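# Place the matching cover over the module on the yellow plate

## Task

Three covers rest in holders. Find the one whose width exceeds the module on the yellow base plate by roughly 20 mm, and set it on the yellow plate so it sits over that module. The other two covers must stay in their holders; removing either of them fails the task. The thin cover walls flex even when squeezed gently, and any dent beyond the very faintest on any cover fails the task. The result only counts if it holds without the robot: the cover must rest there on its own at the end.

## Robot and tools

Robot: two FANUC CRX-5iA arms, left_arm and right_arm, each with six revolute joints and a Robotiq 2F-85 two-finger gripper. The names are labels only and do not match the sides of any image. Base (URDF root) positions in the scene frame: left_arm at (-0.044, +0.477, 0) m with quat_wxyz (+0.995, 0, 0, -0.099); right_arm at (-0.005, -0.392, 0) m with quat_wxyz (+0.997, 0, 0, +0.072).

Scene frame: origin on the table top midway between the arms, +x out over the table, +z up, left_arm on the +y side. Gripper poses in results use this frame, in metres plus a wxyz quaternion. The printed hand position can be off, more so when the arm reaches far. Gripper axes: fingers point along its +z, close along its y. end_effector_position is the spot between the pads when shut; closed fingertips extend about 19 mm past it, open ones about 6 mm. Closing pushes the fingertips roughly 13 mm farther from the wrist, so keep that clearance over surfaces. A flat block juts about 9 cm from the last joint axis toward the gripper's +x and rotates with it.

Tool execute_actions, argument actions: a list holding one item or nothing. Empty list: no command, just the current state. An item with rows (1 to 15 rows) and optional steps (1 to 15, default 15) is a motion; each row holds for one control step of 1/30 s and the final row repeats to fill the steps. An item with only steps (up to 300) is a wait, counted from the previous result, and reply time counts into it. Optional pictures (boolean) toggles camera images, which come by default. A refused call sends nothing.

Each row has 18 numbers, always both arms: left_arm first, then right_arm. Per arm, in order: six absolute joint target angles in radians (waist, shoulder, elbow, forearm roll, wrist pitch, wrist roll), then gripper position, force_limit, speed, each in [-1, 1]. Joint targets are absolute angles, not offsets, in the same units as the Joint positions line. Stated ranges: waist -3.491 to 3.491, shoulder -3.140 to 3.140, elbow -1.187 to 4.328, forearm roll -3.316 to 3.316, wrist pitch -3.140 to 3.140, wrist roll -3.927 to 3.927. A target more than 0.010 rad beyond a range end and farther out than the last reported angle gets the call refused; true ends may differ by 0.010 rad, and overshooting ones are clipped, reported as "joint sent to its limit" (possibly about an earlier action). To keep a gripper unchanged, repeat its last three numbers; a 0 is a real command.

Gripper numbers: position +1 is fully open (85 mm), pads touch near -0.8, and -1 closes until blocked. force_limit per pad on a 40 mm object, slow close: about 20 N at -1, 128 N at 0, 235 N at +1; thin or tiny objects get less. speed is gap rate: about 20 mm/s at -1, 85 at 0, 150 at +1; fast closes add up to about 5 N (speed 0) or 12 N (speed +1). Since the covers dent easily, grip with force_limit near -1 and slow speed. New force or speed only applies once position changes by at least 0.01; to soften a grip, open first. If the object yields a lot or slips, the fingers re-close on their own, except after a force_limit -1 grip, where object_status stays 2 even if the object is gone.

Result lines: the state line per arm (pose); object_status 0 moving, 1 blocked while opening, 2 blocked while closing (a grip), 3 reached the target or pads met. Any new position number resets it to 0 briefly. position_measured is in counts, not linear: 3 open, ~78 = 60 mm, ~130 = 40 mm, ~180 = 20 mm, ~230 pads together. Joint positions and Joint velocities give one block per arm (rad, rad/s). "joint command not followed" means a clearance check altered or blocked joint targets on some steps; HELD marks steps where the row was partly or wholly not sent.

Motion limits: target speed caps 2.62 rad/s (waist, shoulder), 3.14 (elbow), 3.93 (wrist joints), 0.5 s to accelerate, joints of an arm synchronised. Targets stay within a lead of the measured angle: 0.805 rad waist/shoulder, 0.966 elbow, 1.21 wrist joints; and if the commanded hand would be over 70 mm from its measured spot, targets are scaled back. Between calls the arms keep heading to the last row until motion nearly stops or a step is HELD.

Faults: contact torque reaching a joint's load limit (waist, shoulder, elbow 144 N m; wrist joints 36 N m; held weight included), or 150 N external force on the arm, tool or load, freezes that arm for 10 s, cancels the rest of the call, and leaves it compliant. Holding loads heats motors; MOTOR HOT warns, and OVER-TEMPERATURE FAULT brakes the arm until cool. Never let the arms collide or press each other. Avoid drops, slips, slams, hard pushes, and anything leaving the table. Loose objects may occasionally be nudged by outside pushes.

Cameras: cam_high and cam_low (504x504, fixed), cam_left_wrist and cam_right_wrist (616x616, fisheye, posed from joint readings), with given calibration that may be off by a few degrees and millimetres. zoom_image takes camera and region [x0, y0, x1, y1] in that camera's pixels (max 504x504) for a closer look at its latest image.

read_manual (section "licences") returns licence texts only. finished_scene with scene (the current scene's number) ends and grades the scene irreversibly and starts the next one; the cover must stay in place afterward. A reply without any tool call ends everything.

Each tool is called by a JSON object that holds its "op" and its "data", one argument or row to a line.

## Session

{"op": "execute_actions", "data": {
  "actions": []
}}

Scene clock: 0.00 s of 7600.00 s.
left_arm: end_effector_position=(+0.3291, -0.2523, +0.2773) position_measured=3 object_status=3 end_effector_quat_wxyz=(+0.240, +0.960, +0.103, +0.103) | right_arm: end_effector_position=(+0.2218, -0.6798, +0.1588) position_measured=3 object_status=3 end_effector_quat_wxyz=(+0.243, +0.160, +0.950, -0.112)
Joint positions: left_arm=[-0.71   0.55   0.575  0.085 -1.074 -2.04 ] | right_arm=[-0.629 -0.673 -0.86   0.079 -0.847  0.115]
Joint velocities: left_arm=[ 0.    -0.     0.    -0.001  0.     0.   ] | right_arm=[-0.    -0.     0.    -0.    -0.     0.001]

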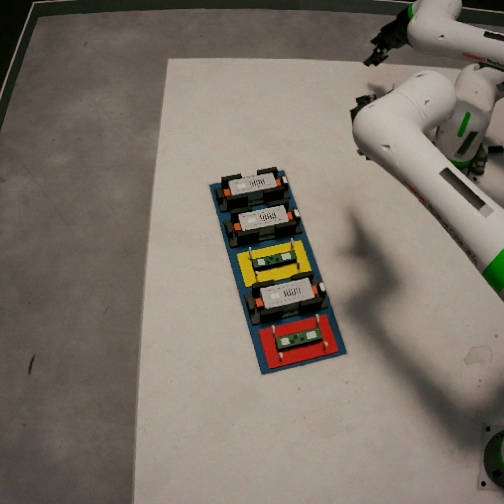

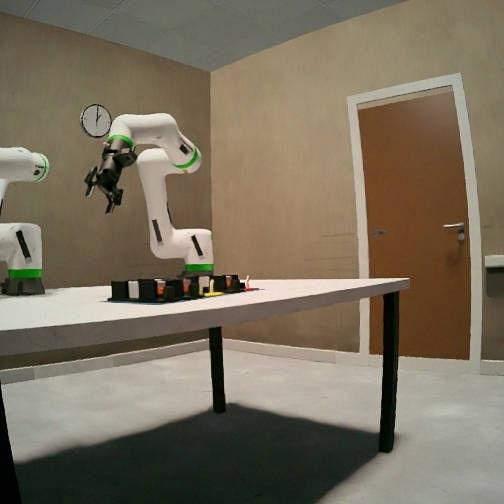

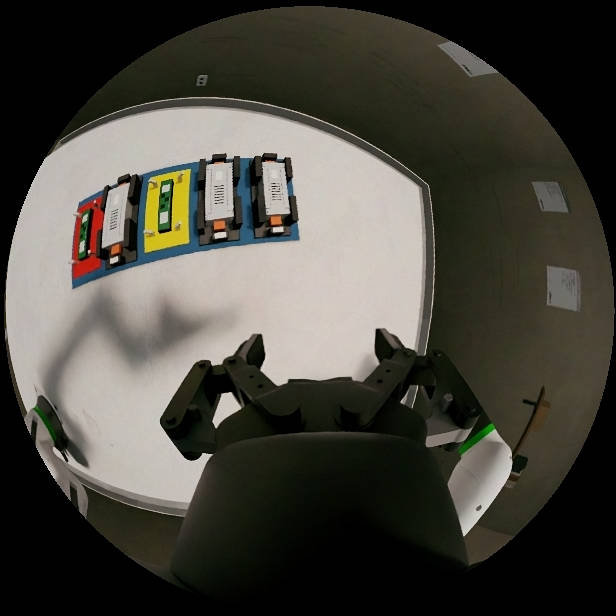

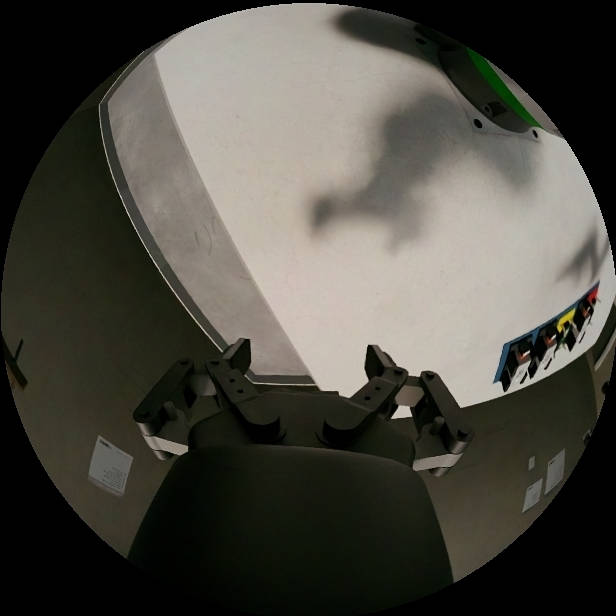

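{"op": "zoom_image", "data": {
  "camera": "cam_high",
  "region": [180, 150, 380, 390]
}}

{"op": "zoom_image", "data": {
  "camera": "cam_left_wrist",
  "region": [60, 130, 320, 300]
}}

{"op": "zoom_image", "data": {
  "camera": "cam_low",
  "region": [90, 250, 290, 330]
}}

Region (180, 150, 380, 390) of cam_high's 504x504 image, scaled by 2.100, with more detail than that image has.

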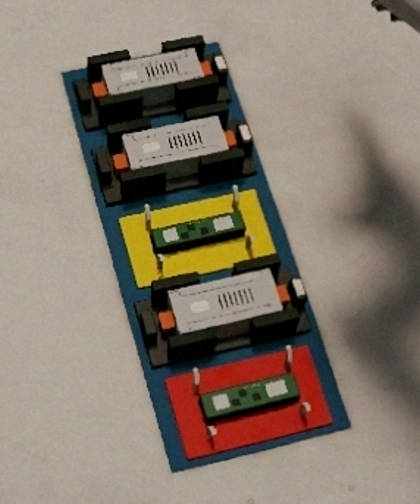

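Region (60, 130, 320, 300) of cam_left_wrist's 616x616 image, scaled by 1.938, with more detail than that image has; it fills the top 330 rows of this view, and the rest is white.

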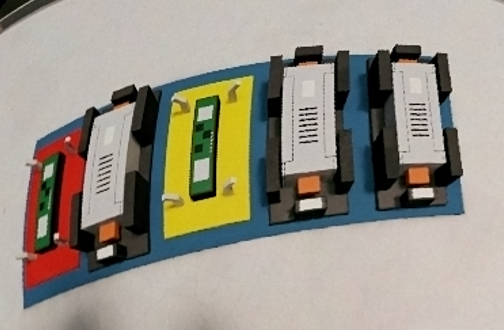

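Region (90, 250, 290, 330) of cam_low's 504x504 image, scaled by 2.520, with more detail than that image has; it fills the top 202 rows of this view, and the rest is white.

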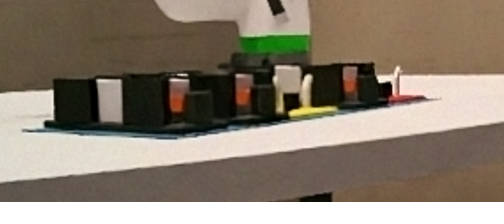

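{"op": "execute_actions", "data": {
  "actions": [
    {"rows":[[-0.307,0.923,1.087,0,-1.735,-2.37,1,0,0,-0.629,-0.673,-0.86,0.079,-0.847,0.115,1,0,0]]}
  ],
  "pictures": false
}}

{"op": "execute_actions", "data": {
  "actions": [
    {"steps":25}
  ]
}}

{"op": "zoom_image", "data": {
  "camera": "cam_left_wrist",
  "region": [100, 150, 520, 450]
}}

Scene clock: 7.00 s of 7600.00 s.
left_arm: end_effector_position=(+0.4800, -0.1183, +0.2140) position_measured=3 object_status=3 end_effector_quat_wxyz=(+0.087, +0.987, +0.117, +0.063) | right_arm: end_effector_position=(+0.2216, -0.6799, +0.1587) position_measured=3 object_status=3 end_effector_quat_wxyz=(+0.243, +0.160, +0.950, -0.112)
Joint positions: left_arm=[-0.471  0.771  0.879  0.035 -1.466 -2.235] | right_arm=[-0.629 -0.673 -0.86   0.079 -0.847  0.115]
Joint velocities: left_arm=[ 0.564  0.52   0.714 -0.118 -0.916 -0.458] | right_arm=[-0.    -0.    -0.001 -0.    -0.    -0.001]
Steps of this call (steps 1 to 90: nothing new was sent; then 3.50 s passed at rest; steps 91 to 105: all 15 steps of this action). Readings (joint positions | what the end effector reports):
91: left_arm=[-0.710 0.551 0.576 0.085 -1.074 -2.040] | right_arm=[-0.629 -0.673 -0.860 0.079 -0.847 0.115] | left_arm position_measured=3 object_status=3 | right_arm position_measured=3 object_status=3
92: left_arm=[-0.706 0.554 0.581 0.084 -1.082 -2.044] | right_arm=[-0.629 -0.673 -0.860 0.079 -0.847 0.115] | left_arm position_measured=3 object_status=3 | right_arm position_measured=3 object_status=3
94: left_arm=[-0.682 0.577 0.613 0.079 -1.122 -2.064] | right_arm=[-0.629 -0.673 -0.860 0.079 -0.847 0.115] | left_arm position_measured=3 object_status=3 | right_arm position_measured=3 object_status=3
98: left_arm=[-0.604 0.648 0.710 0.062 -1.248 -2.127] | right_arm=[-0.629 -0.673 -0.860 0.079 -0.847 0.115] | left_arm position_measured=3 object_status=3 | right_arm position_measured=3 object_status=3
105: the state above

Scene clock: 7.83 s of 7600.00 s.
left_arm: end_effector_position=(+0.5496, -0.0005, +0.1795) position_measured=3 object_status=3 end_effector_quat_wxyz=(-0.000, +0.991, +0.132, -0.000) | right_arm: end_effector_position=(+0.2216, -0.6799, +0.1588) position_measured=3 object_status=3 end_effector_quat_wxyz=(+0.243, +0.160, +0.950, -0.112)
Joint positions: left_arm=[-0.307  0.923  1.087 -0.    -1.735 -2.37 ] | right_arm=[-0.629 -0.673 -0.86   0.079 -0.847  0.115]
Joint velocities: left_arm=[ 0.     0.001 -0.    -0.     0.001 -0.   ] | right_arm=[-0.     0.     0.    -0.001 -0.    -0.   ]
Steps of this call (steps 1 to 25: the robot went on to your last target). Readings (joint positions | what the end effector reports):
1: left_arm=[-0.452 0.789 0.903 0.031 -1.497 -2.251] | right_arm=[-0.629 -0.673 -0.860 0.079 -0.847 0.115] | left_arm position_measured=3 object_status=3 | right_arm position_measured=3 object_status=3
2: left_arm=[-0.433 0.806 0.927 0.027 -1.528 -2.267] | right_arm=[-0.629 -0.673 -0.860 0.079 -0.847 0.115] | left_arm position_measured=3 object_status=3 | right_arm position_measured=3 object_status=3
4: left_arm=[-0.395 0.842 0.976 0.018 -1.591 -2.298] | right_arm=[-0.629 -0.673 -0.860 0.079 -0.847 0.115] | left_arm position_measured=3 object_status=3 | right_arm position_measured=3 object_status=3
8: left_arm=[-0.324 0.907 1.065 0.004 -1.706 -2.356] | right_arm=[-0.629 -0.673 -0.860 0.079 -0.847 0.115] | left_arm position_measured=3 object_status=3 | right_arm position_measured=3 object_status=3
25: the state above
camera_calibration (this result's frames):
cam_left_wrist: T_world_to_cam=[[0.225813, -0.973899, -0.0230167, -0.116342], [-0.925244, -0.221806, 0.307774, 0.484066], [-0.304846, -0.0482034, -0.951181, 0.489795], [0, 0, 0, 1]] pos_world=[0.623463, 0.0176728, 0.314223]
cam_right_wrist: T_world_to_cam=[[0.333099, 0.922891, -0.193175, 0.584745], [0.723472, -0.118776, 0.680059, -0.316267], [0.604676, -0.366284, -0.707251, -0.123676], [0, 0, 0, 1]] pos_world=[0.108817, -0.622522, 0.240569]

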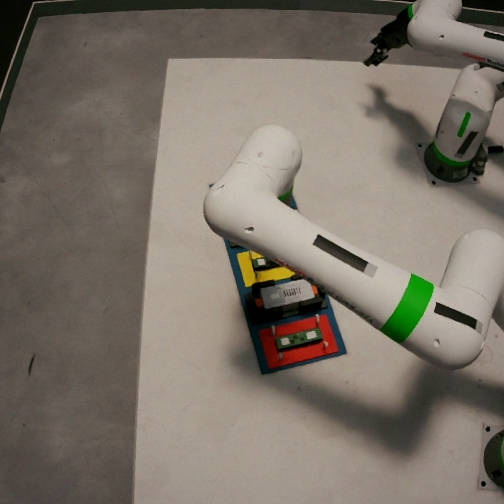

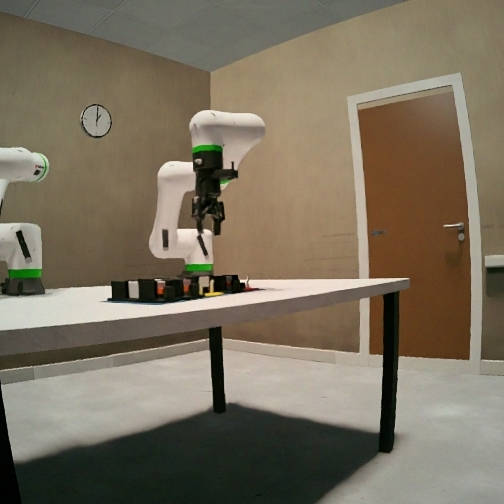

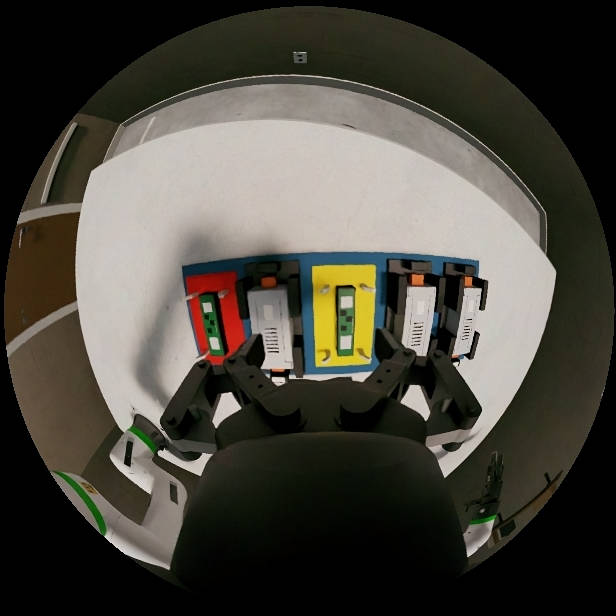

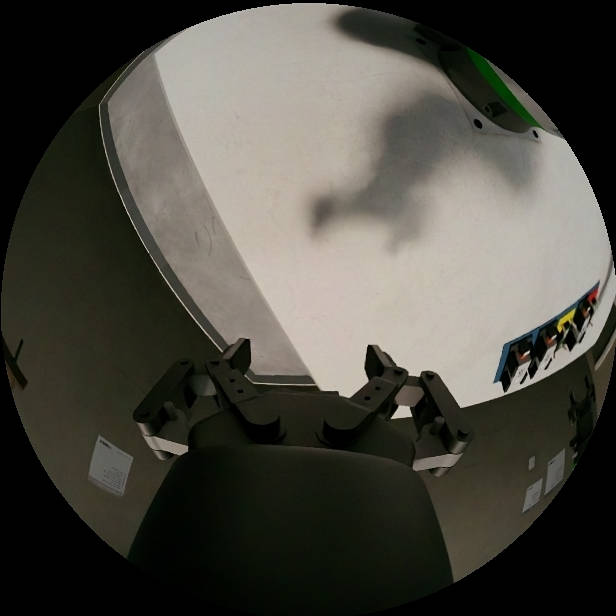

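Region (100, 150, 520, 450) of cam_left_wrist's 616x616 image, scaled by 1.200, with more detail than that image has; it fills the top 360 rows of this view, and the rest is white.

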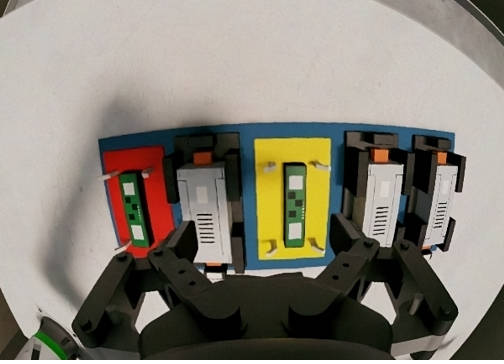

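{"op": "zoom_image", "data": {
  "camera": "cam_left_wrist",
  "region": [230, 250, 500, 390]
}}

{"op": "zoom_image", "data": {
  "camera": "cam_low",
  "region": [100, 260, 260, 315]
}}

Region (230, 250, 500, 390) of cam_left_wrist's 616x616 image, scaled by 1.867, with more detail than that image has; it fills the top 261 rows of this view, and the rest is white.

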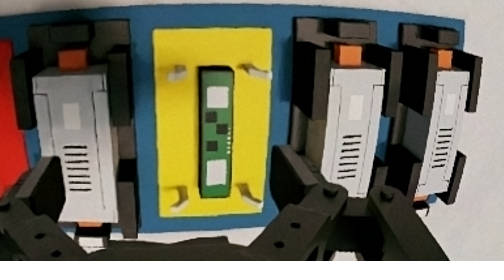

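Region (100, 260, 260, 315) of cam_low's 504x504 image, scaled by 3.150, with more detail than that image has; it fills the top 173 rows of this view, and the rest is white.

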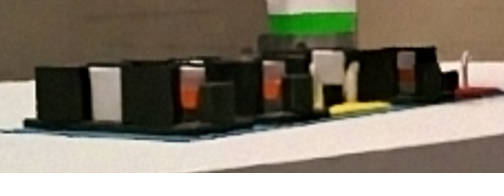

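{"op": "execute_actions", "data": {
  "actions": [
    {"rows":[[0.3,0.2,0.3,0,-1.5,-2.37,1,0,0,-0.629,-0.673,-0.86,0.079,-0.847,0.115,1,0,0]]}
  ],
  "pictures": false
}}

{"op": "execute_actions", "data": {
  "actions": [
    {"steps":20}
  ]
}}

{"op": "zoom_image", "data": {
  "camera": "cam_high",
  "region": [200, 160, 340, 330]
}}

Scene clock: 11.10 s of 7600.00 s.
left_arm: end_effector_position=(+0.5889, +0.1745, +0.2529) position_measured=3 object_status=3 end_effector_quat_wxyz=(+0.017, +0.967, +0.253, +0.030) | right_arm: end_effector_position=(+0.2216, -0.6799, +0.1588) position_measured=3 object_status=3 end_effector_quat_wxyz=(+0.243, +0.160, +0.950, -0.112)
Joint positions: left_arm=[-0.061  0.63   0.768 -0.    -1.64  -2.37 ] | right_arm=[-0.629 -0.673 -0.86   0.079 -0.847  0.115]
Joint velocities: left_arm=[ 0.607 -0.722 -0.788  0.001  0.234  0.   ] | right_arm=[ 0.  0. -0.  0. -0. -0.]
Steps of this call (steps 1 to 15: the robot went on to your last target; steps 16 to 83: nothing new was sent; steps 84 to 98: all 15 steps of this action). Readings (joint positions | what the end effector reports):
84: left_arm=[-0.307 0.923 1.087 -0.000 -1.735 -2.370] | right_arm=[-0.629 -0.673 -0.860 0.079 -0.847 0.115] | left_arm position_measured=3 object_status=3 | right_arm position_measured=3 object_status=3
85: left_arm=[-0.303 0.918 1.082 -0.000 -1.734 -2.370] | right_arm=[-0.629 -0.673 -0.860 0.079 -0.847 0.115] | left_arm position_measured=3 object_status=3 | right_arm position_measured=3 object_status=3
87: left_arm=[-0.281 0.892 1.052 -0.000 -1.725 -2.370] | right_arm=[-0.629 -0.673 -0.860 0.079 -0.847 0.115] | left_arm position_measured=3 object_status=3 | right_arm position_measured=3 object_status=3
91: left_arm=[-0.201 0.798 0.950 -0.000 -1.694 -2.370] | right_arm=[-0.629 -0.673 -0.860 0.079 -0.847 0.115] | left_arm position_measured=3 object_status=3 | right_arm position_measured=3 object_status=3
98: the state above

Scene clock: 11.77 s of 7600.00 s.
left_arm: end_effector_position=(+0.5302, +0.4048, +0.3114) position_measured=3 object_status=3 end_effector_quat_wxyz=(+0.028, +0.903, +0.421, +0.081) | right_arm: end_effector_position=(+0.2216, -0.6799, +0.1588) position_measured=3 object_status=3 end_effector_quat_wxyz=(+0.243, +0.160, +0.950, -0.112)
Joint positions: left_arm=[ 0.3   0.2   0.3  -0.   -1.5  -2.37] | right_arm=[-0.629 -0.673 -0.86   0.079 -0.847  0.115]
Joint velocities: left_arm=[-0.     0.    -0.009 -0.001  0.002 -0.   ] | right_arm=[-0.  0.  0.  0. -0.  0.]
Steps of this call (steps 1 to 20: the robot went on to your last target). Readings (joint positions | what the end effector reports):
1: left_arm=[-0.040 0.606 0.742 -0.000 -1.632 -2.370] | right_arm=[-0.629 -0.673 -0.860 0.079 -0.847 0.115] | left_arm position_measured=3 object_status=3 | right_arm position_measured=3 object_status=3
2: left_arm=[-0.019 0.581 0.715 -0.000 -1.624 -2.370] | right_arm=[-0.629 -0.673 -0.860 0.079 -0.847 0.115] | left_arm position_measured=3 object_status=3 | right_arm position_measured=3 object_status=3
4: left_arm=[0.022 0.531 0.660 -0.000 -1.608 -2.370] | right_arm=[-0.629 -0.673 -0.860 0.079 -0.847 0.115] | left_arm position_measured=3 object_status=3 | right_arm position_measured=3 object_status=3
8: left_arm=[0.108 0.429 0.549 -0.000 -1.575 -2.370] | right_arm=[-0.629 -0.673 -0.860 0.079 -0.847 0.115] | left_arm position_measured=3 object_status=3 | right_arm position_measured=3 object_status=3
20: the state above
camera_calibration (this result's frames):
cam_left_wrist: T_world_to_cam=[[0.735042, -0.671839, 0.0913594, -0.14216], [-0.675516, -0.714073, 0.183787, 0.62088], [-0.058238, -0.196806, -0.978711, 0.566869], [0, 0, 0, 1]] pos_world=[0.556921, 0.459409, 0.453679]
cam_right_wrist: T_world_to_cam=[[0.333099, 0.922891, -0.193175, 0.584745], [0.723472, -0.118776, 0.680059, -0.316267], [0.604676, -0.366284, -0.707251, -0.123676], [0, 0, 0, 1]] pos_world=[0.108817, -0.622522, 0.240569]

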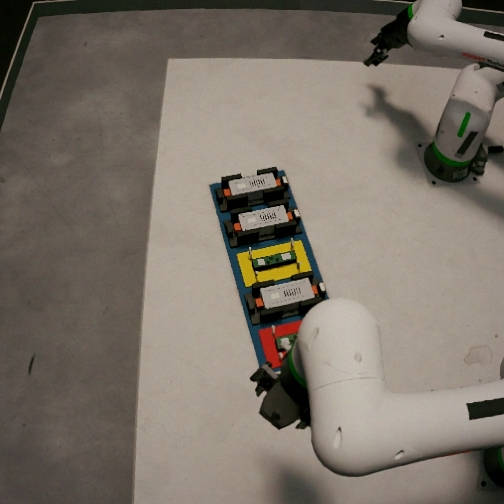

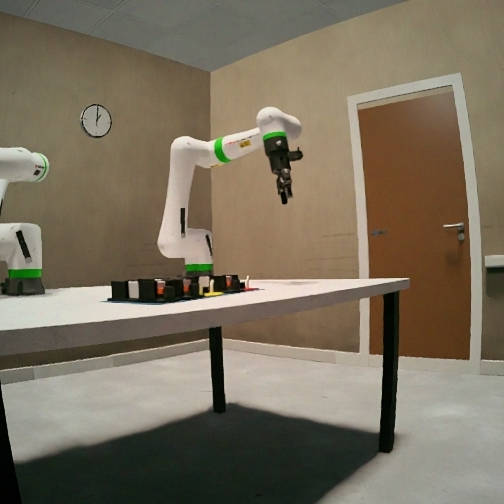

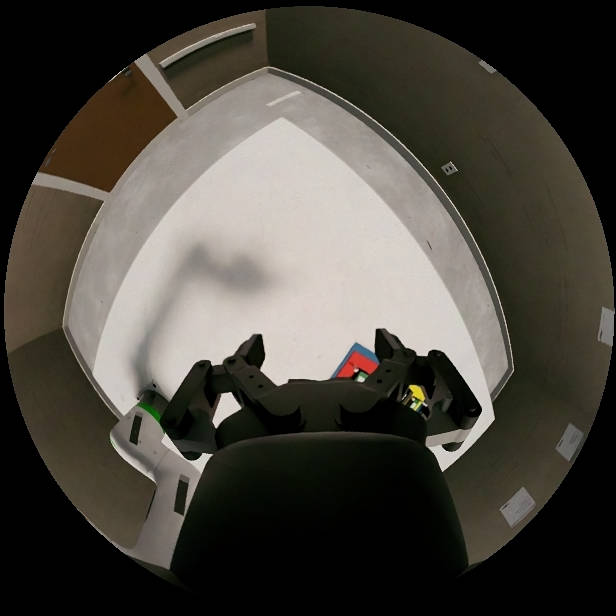

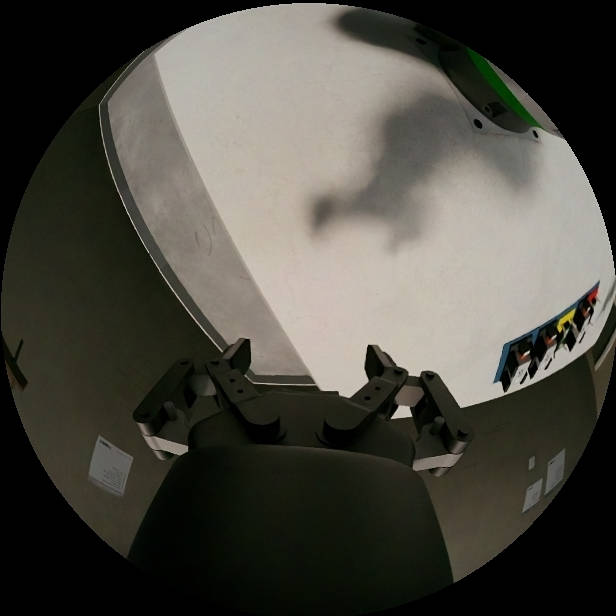

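Region (200, 160, 340, 330) of cam_high's 504x504 image, scaled by 2.965, with more detail than that image has; it fills the left 415 columns of this view, and the rest is white.

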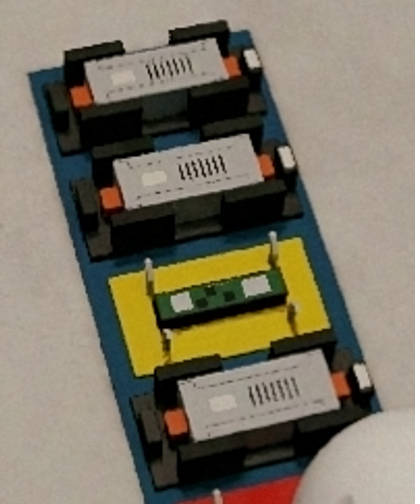

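{"op": "execute_actions", "data": {
  "actions": [
    {"rows":[[0.3,0.2,0.3,0,-1.5,-2.37,1,0,0,0.472,0.657,0.571,0,-1.485,-0.35,1,0,0]]}
  ],
  "pictures": false
}}

{"op": "execute_actions", "data": {
  "actions": [
    {"steps":25}
  ]
}}

{"op": "zoom_image", "data": {
  "camera": "cam_right_wrist",
  "region": [60, 150, 560, 450]
}}

Scene clock: 14.70 s of 7600.00 s.
left_arm: end_effector_position=(+0.5301, +0.4049, +0.3113) position_measured=3 object_status=3 end_effector_quat_wxyz=(+0.028, +0.903, +0.421, +0.081) | right_arm: end_effector_position=(+0.3693, -0.6042, +0.2233) position_measured=3 object_status=3 end_effector_quat_wxyz=(+0.189, +0.096, +0.977, -0.037)
Joint positions: left_arm=[ 0.3   0.2   0.3  -0.   -1.5  -2.37] | right_arm=[-0.315 -0.359 -0.483  0.053 -1.062 -0.041]
Joint velocities: left_arm=[-0.     0.    -0.001  0.    -0.001  0.   ] | right_arm=[ 0.726  0.726  0.869 -0.049 -0.399 -0.29 ]
Steps of this call (steps 1 to 30: the robot went on to your last target; steps 31 to 73: nothing new was sent; steps 74 to 88: all 15 steps of this action). Readings (joint positions | what the end effector reports):
74: left_arm=[0.300 0.200 0.300 -0.000 -1.500 -2.370] | right_arm=[-0.629 -0.673 -0.860 0.079 -0.847 0.115] | left_arm position_measured=3 object_status=3 | right_arm position_measured=3 object_status=3
75: left_arm=[0.300 0.200 0.300 -0.000 -1.500 -2.370] | right_arm=[-0.624 -0.668 -0.854 0.079 -0.851 0.113] | left_arm position_measured=3 object_status=3 | right_arm position_measured=3 object_status=3
77: left_arm=[0.300 0.200 0.300 -0.000 -1.500 -2.370] | right_arm=[-0.598 -0.642 -0.822 0.076 -0.872 0.097] | left_arm position_measured=3 object_status=3 | right_arm position_measured=3 object_status=3
81: left_arm=[0.300 0.200 0.300 -0.000 -1.500 -2.370] | right_arm=[-0.493 -0.537 -0.697 0.066 -0.951 0.040] | left_arm position_measured=3 object_status=3 | right_arm position_measured=3 object_status=3
88: the state above

Scene clock: 15.53 s of 7600.00 s.
left_arm: end_effector_position=(+0.5301, +0.4049, +0.3113) position_measured=3 object_status=3 end_effector_quat_wxyz=(+0.028, +0.903, +0.421, +0.081) | right_arm: end_effector_position=(+0.5976, -0.3246, +0.2244) position_measured=3 object_status=3 end_effector_quat_wxyz=(+0.074, -0.050, +0.996, +0.012)
Joint positions: left_arm=[ 0.3   0.2   0.3  -0.   -1.5  -2.37] | right_arm=[ 0.195  0.283  0.196  0.019 -1.336 -0.241]
Joint velocities: left_arm=[-0.     0.    -0.001  0.    -0.    -0.   ] | right_arm=[ 0.55   0.744  0.742 -0.037 -0.293 -0.213]
Steps of this call (steps 1 to 25: the robot went on to your last target). Readings (joint positions | what the end effector reports):
1: left_arm=[0.300 0.200 0.300 -0.000 -1.500 -2.370] | right_arm=[-0.291 -0.335 -0.454 0.051 -1.075 -0.051] | left_arm position_measured=3 object_status=3 | right_arm position_measured=3 object_status=3
2: left_arm=[0.300 0.200 0.300 -0.000 -1.500 -2.370] | right_arm=[-0.267 -0.311 -0.425 0.049 -1.088 -0.060] | left_arm position_measured=3 object_status=3 | right_arm position_measured=3 object_status=3
4: left_arm=[0.300 0.200 0.300 -0.000 -1.500 -2.370] | right_arm=[-0.221 -0.262 -0.366 0.046 -1.113 -0.078] | left_arm position_measured=3 object_status=3 | right_arm position_measured=3 object_status=3
8: left_arm=[0.300 0.200 0.300 -0.000 -1.500 -2.370] | right_arm=[-0.136 -0.161 -0.251 0.041 -1.159 -0.112] | left_arm position_measured=3 object_status=3 | right_arm position_measured=3 object_status=3
25: the state above
camera_calibration (this result's frames):
cam_left_wrist: T_world_to_cam=[[0.735227, -0.671651, 0.0912538, -0.142149], [-0.675306, -0.714241, 0.183905, 0.620869], [-0.0583427, -0.196836, -0.978699, 0.566863], [0, 0, 0, 1]] pos_world=[0.55686, 0.459555, 0.453579]
cam_right_wrist: T_world_to_cam=[[-0.144576, 0.989094, -0.0281175, 0.414155], [0.912754, 0.144281, 0.382181, -0.551603], [0.38207, 0.0295898, -0.923659, 0.135629], [0, 0, 0, 1]] pos_world=[0.511534, -0.334066, 0.347733]

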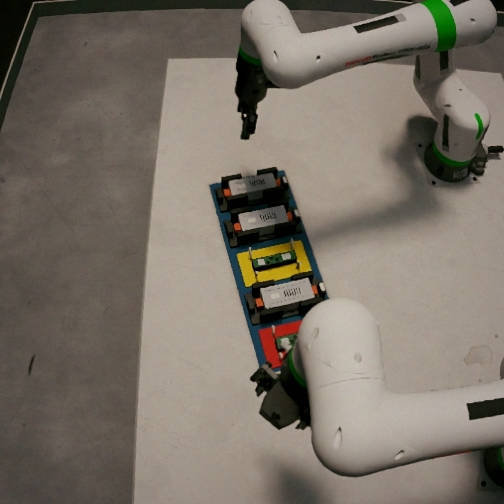

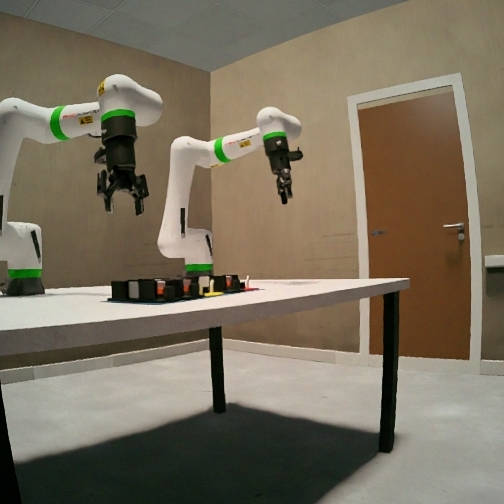

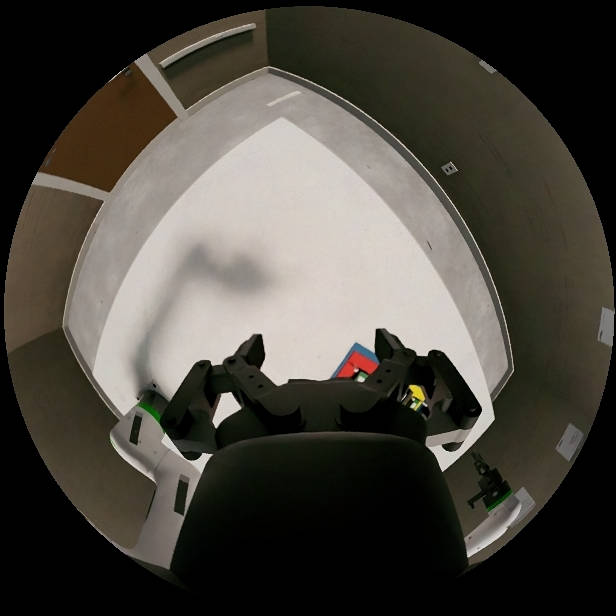

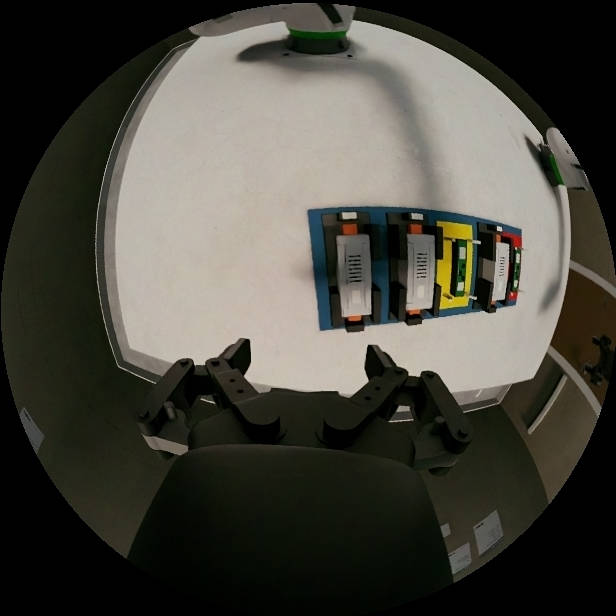

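Region (60, 150, 560, 450) of cam_right_wrist's 616x616 image, scaled by 1.008, with more detail than that image has; it fills the top 302 rows of this view, and the rest is white.

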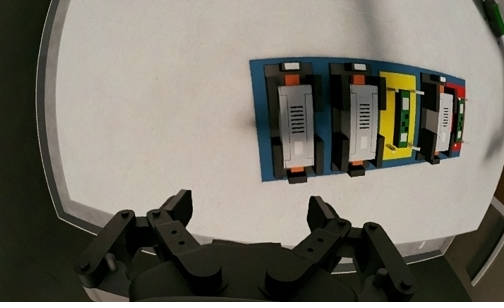

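{"op": "execute_actions", "data": {
  "actions": [
    {"steps":20}
  ]
}}

{"op": "zoom_image", "data": {
  "camera": "cam_right_wrist",
  "region": [100, 180, 560, 440]
}}

Scene clock: 16.20 s of 7600.00 s.
left_arm: end_effector_position=(+0.5301, +0.4049, +0.3113) position_measured=3 object_status=3 end_effector_quat_wxyz=(+0.028, +0.903, +0.421, +0.081) | right_arm: end_effector_position=(+0.6246, -0.1067, +0.1496) position_measured=3 object_status=3 end_effector_quat_wxyz=(-0.000, -0.132, +0.991, -0.000)
Joint positions: left_arm=[ 0.3   0.2   0.3  -0.   -1.5  -2.37] | right_arm=[ 0.472  0.657  0.571 -0.    -1.485 -0.35 ]
Joint velocities: left_arm=[-0.001  0.     0.001 -0.001 -0.     0.   ] | right_arm=[ 0.     0.    -0.     0.    -0.    -0.001]
Steps of this call (steps 1 to 20: the robot went on to your last target). Readings (joint positions | what the end effector reports):
1: left_arm=[0.300 0.200 0.300 -0.000 -1.500 -2.370] | right_arm=[0.213 0.308 0.221 0.017 -1.346 -0.249] | left_arm position_measured=3 object_status=3 | right_arm position_measured=3 object_status=3
2: left_arm=[0.300 0.200 0.300 -0.000 -1.500 -2.370] | right_arm=[0.232 0.333 0.246 0.016 -1.356 -0.256] | left_arm position_measured=3 object_status=3 | right_arm position_measured=3 object_status=3
4: left_arm=[0.300 0.200 0.300 -0.000 -1.500 -2.370] | right_arm=[0.268 0.382 0.296 0.014 -1.376 -0.270] | left_arm position_measured=3 object_status=3 | right_arm position_measured=3 object_status=3
8: left_arm=[0.300 0.200 0.300 -0.000 -1.500 -2.370] | right_arm=[0.341 0.480 0.394 0.009 -1.415 -0.299] | left_arm position_measured=3 object_status=3 | right_arm position_measured=3 object_status=3
20: the state above
camera_calibration (this result's frames):
cam_left_wrist: T_world_to_cam=[[0.735227, -0.67165, 0.0912536, -0.142149], [-0.675306, -0.714242, 0.183905, 0.620869], [-0.058343, -0.196836, -0.978699, 0.566863], [0, 0, 0, 1]] pos_world=[0.55686, 0.459555, 0.453579]
cam_right_wrist: T_world_to_cam=[[-0.310339, 0.949847, -0.0384869, 0.301387], [0.919713, 0.310242, 0.240579, -0.544566], [0.240454, 0.0392643, -0.969866, 0.146144], [0, 0, 0, 1]] pos_world=[0.559235, -0.123062, 0.284351]

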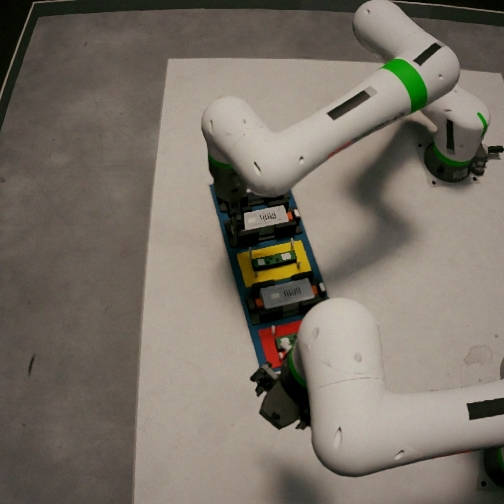

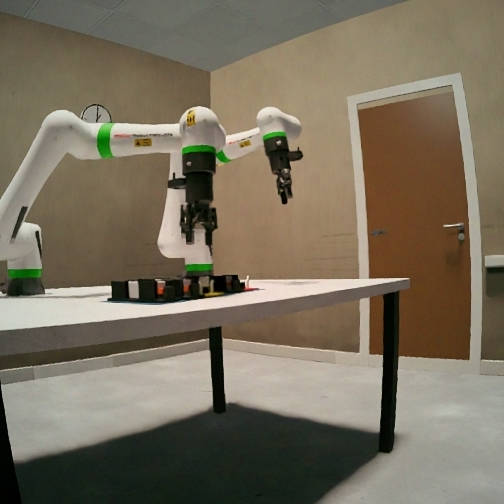

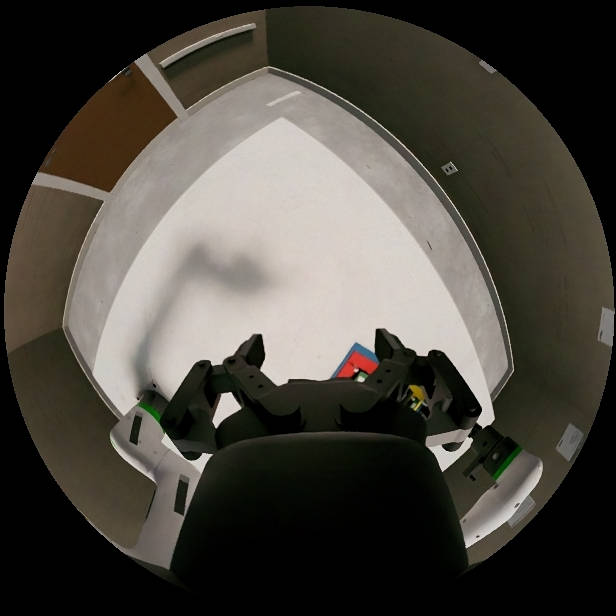

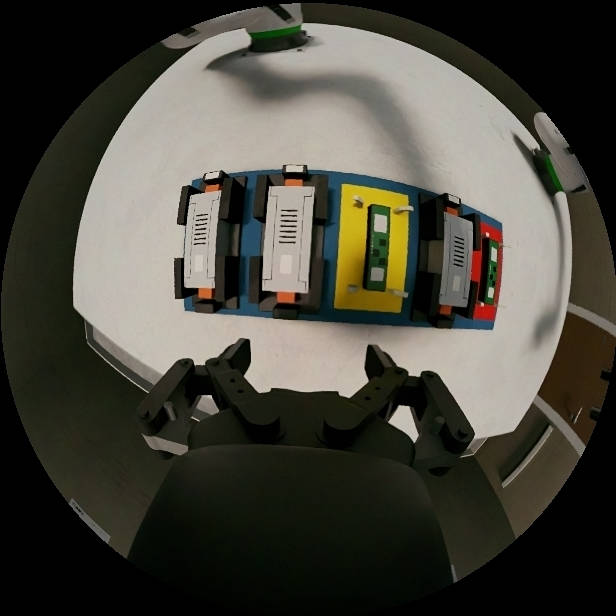

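Region (100, 180, 560, 440) of cam_right_wrist's 616x616 image, scaled by 1.096, with more detail than that image has; it fills the top 285 rows of this view, and the rest is white.

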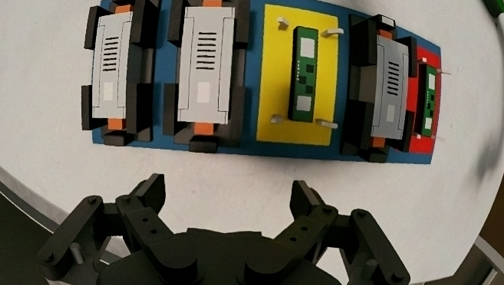

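{"op": "execute_actions", "data": {
  "actions": [
    {"rows":[[0.3,0.2,0.3,0,-1.5,-2.37,1,0,0,0.471,0.460,0.179,0,-1.290,-0.335,1,0,0]],"steps":15}
  ],
  "pictures": false
}}

{"op": "execute_actions", "data": {
  "actions": [
    {"steps":10}
  ]
}}

{"op": "zoom_image", "data": {
  "camera": "cam_right_wrist",
  "region": [100, 180, 560, 440]
}}

Scene clock: 20.87 s of 7600.00 s.
left_arm: end_effector_position=(+0.5301, +0.4049, +0.3113) position_measured=3 object_status=3 end_effector_quat_wxyz=(+0.028, +0.903, +0.421, +0.081) | right_arm: end_effector_position=(+0.5572, -0.1550, +0.1105) position_measured=3 object_status=3 end_effector_quat_wxyz=(+0.000, -0.139, +0.990, -0.000)
Joint positions: left_arm=[ 0.3   0.2   0.3  -0.   -1.5  -2.37] | right_arm=[ 0.471  0.461  0.182  0.    -1.292 -0.335]
Joint velocities: left_arm=[ 0.001 -0.001 -0.    -0.     0.001 -0.   ] | right_arm=[-0.    -0.082 -0.164 -0.001  0.081  0.004]
Steps of this call (steps 1 to 30: the robot went on to your last target; steps 31 to 90: nothing new was sent; then 1.17 s passed at rest; steps 91 to 105: all 15 steps of this action). Readings (joint positions | what the end effector reports):
91: left_arm=[0.300 0.200 0.300 -0.000 -1.500 -2.370] | right_arm=[0.472 0.657 0.571 0.000 -1.485 -0.350] | left_arm position_measured=3 object_status=3 | right_arm position_measured=3 object_status=3
92: left_arm=[0.300 0.200 0.300 -0.000 -1.500 -2.370] | right_arm=[0.472 0.654 0.565 0.000 -1.482 -0.350] | left_arm position_measured=3 object_status=3 | right_arm position_measured=3 object_status=3
94: left_arm=[0.300 0.200 0.300 -0.000 -1.500 -2.370] | right_arm=[0.472 0.638 0.533 0.000 -1.466 -0.350] | left_arm position_measured=3 object_status=3 | right_arm position_measured=3 object_status=3
98: left_arm=[0.300 0.200 0.300 -0.000 -1.500 -2.370] | right_arm=[0.472 0.564 0.385 0.000 -1.393 -0.343] | left_arm position_measured=3 object_status=3 | right_arm position_measured=3 object_status=3
105: the state above

Scene clock: 21.20 s of 7600.00 s.
left_arm: end_effector_position=(+0.5301, +0.4049, +0.3113) position_measured=3 object_status=3 end_effector_quat_wxyz=(+0.028, +0.903, +0.421, +0.081) | right_arm: end_effector_position=(+0.5565, -0.1555, +0.1099) position_measured=3 object_status=3 end_effector_quat_wxyz=(-0.000, -0.139, +0.990, -0.000)
Joint positions: left_arm=[ 0.3   0.2   0.3  -0.   -1.5  -2.37] | right_arm=[ 0.471  0.46   0.179  0.    -1.29  -0.335]
Joint velocities: left_arm=[-0.     0.001 -0.001  0.001  0.    -0.   ] | right_arm=[-0.    -0.    -0.    -0.     0.     0.001]
Steps of this call (steps 1 to 10: the robot went on to your last target). Readings (joint positions | what the end effector reports):
1: left_arm=[0.300 0.200 0.300 -0.000 -1.500 -2.370] | right_arm=[0.471 0.460 0.180 0.000 -1.290 -0.335] | left_arm position_measured=3 object_status=3 | right_arm position_measured=3 object_status=3
2: left_arm=[0.300 0.200 0.300 -0.000 -1.500 -2.370] | right_arm=[0.471 0.460 0.179 0.000 -1.290 -0.335] | left_arm position_measured=3 object_status=3 | right_arm position_measured=3 object_status=3
4: left_arm=[0.300 0.200 0.300 -0.000 -1.500 -2.370] | right_arm=[0.471 0.460 0.179 0.000 -1.290 -0.335] | left_arm position_measured=3 object_status=3 | right_arm position_measured=3 object_status=3
8: left_arm=[0.300 0.200 0.300 -0.000 -1.500 -2.370] | right_arm=[0.471 0.460 0.179 0.000 -1.290 -0.335] | left_arm position_measured=3 object_status=3 | right_arm position_measured=3 object_status=3
10: the state above
camera_calibration (this result's frames):
cam_left_wrist: T_world_to_cam=[[0.735227, -0.67165, 0.0912537, -0.142149], [-0.675306, -0.714242, 0.183905, 0.620869], [-0.0583428, -0.196836, -0.978699, 0.566863], [0, 0, 0, 1]] pos_world=[0.55686, 0.459555, 0.453579]
cam_right_wrist: T_world_to_cam=[[-0.323703, 0.945372, -0.038579, 0.331837], [0.915254, 0.323205, 0.240519, -0.45278], [0.239849, 0.0425469, -0.969878, 0.126825], [0, 0, 0, 1]] pos_world=[0.491406, -0.172765, 0.244709]

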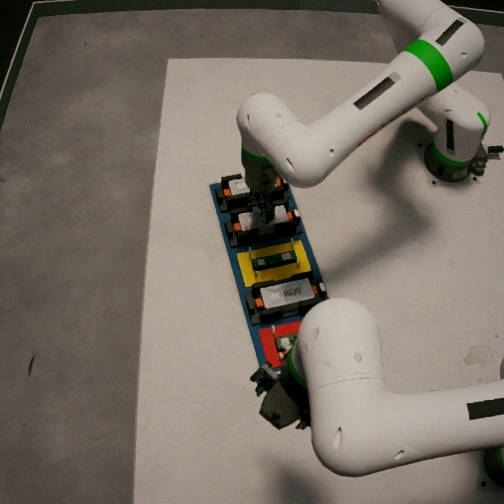

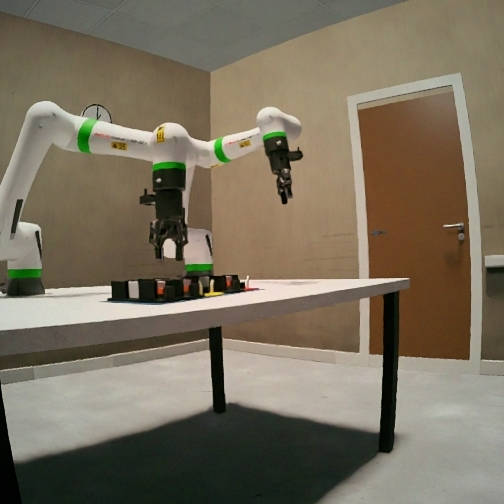

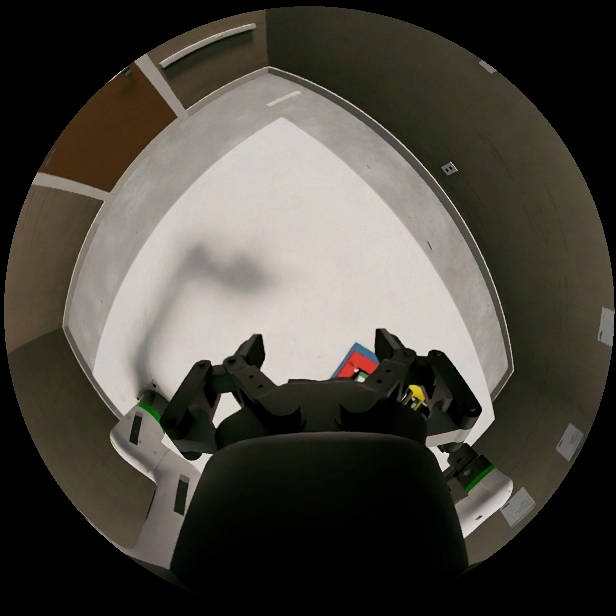

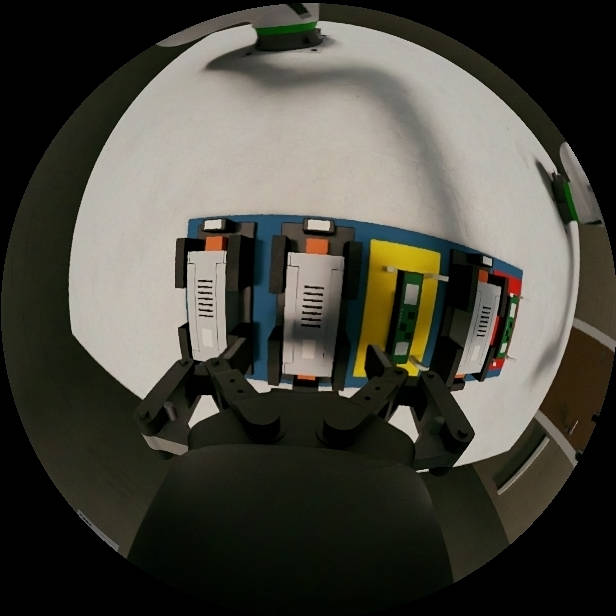

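Region (100, 180, 560, 440) of cam_right_wrist's 616x616 image, scaled by 1.096, with more detail than that image has; it fills the top 285 rows of this view, and the rest is white.

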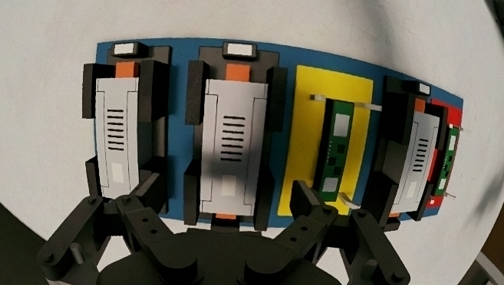

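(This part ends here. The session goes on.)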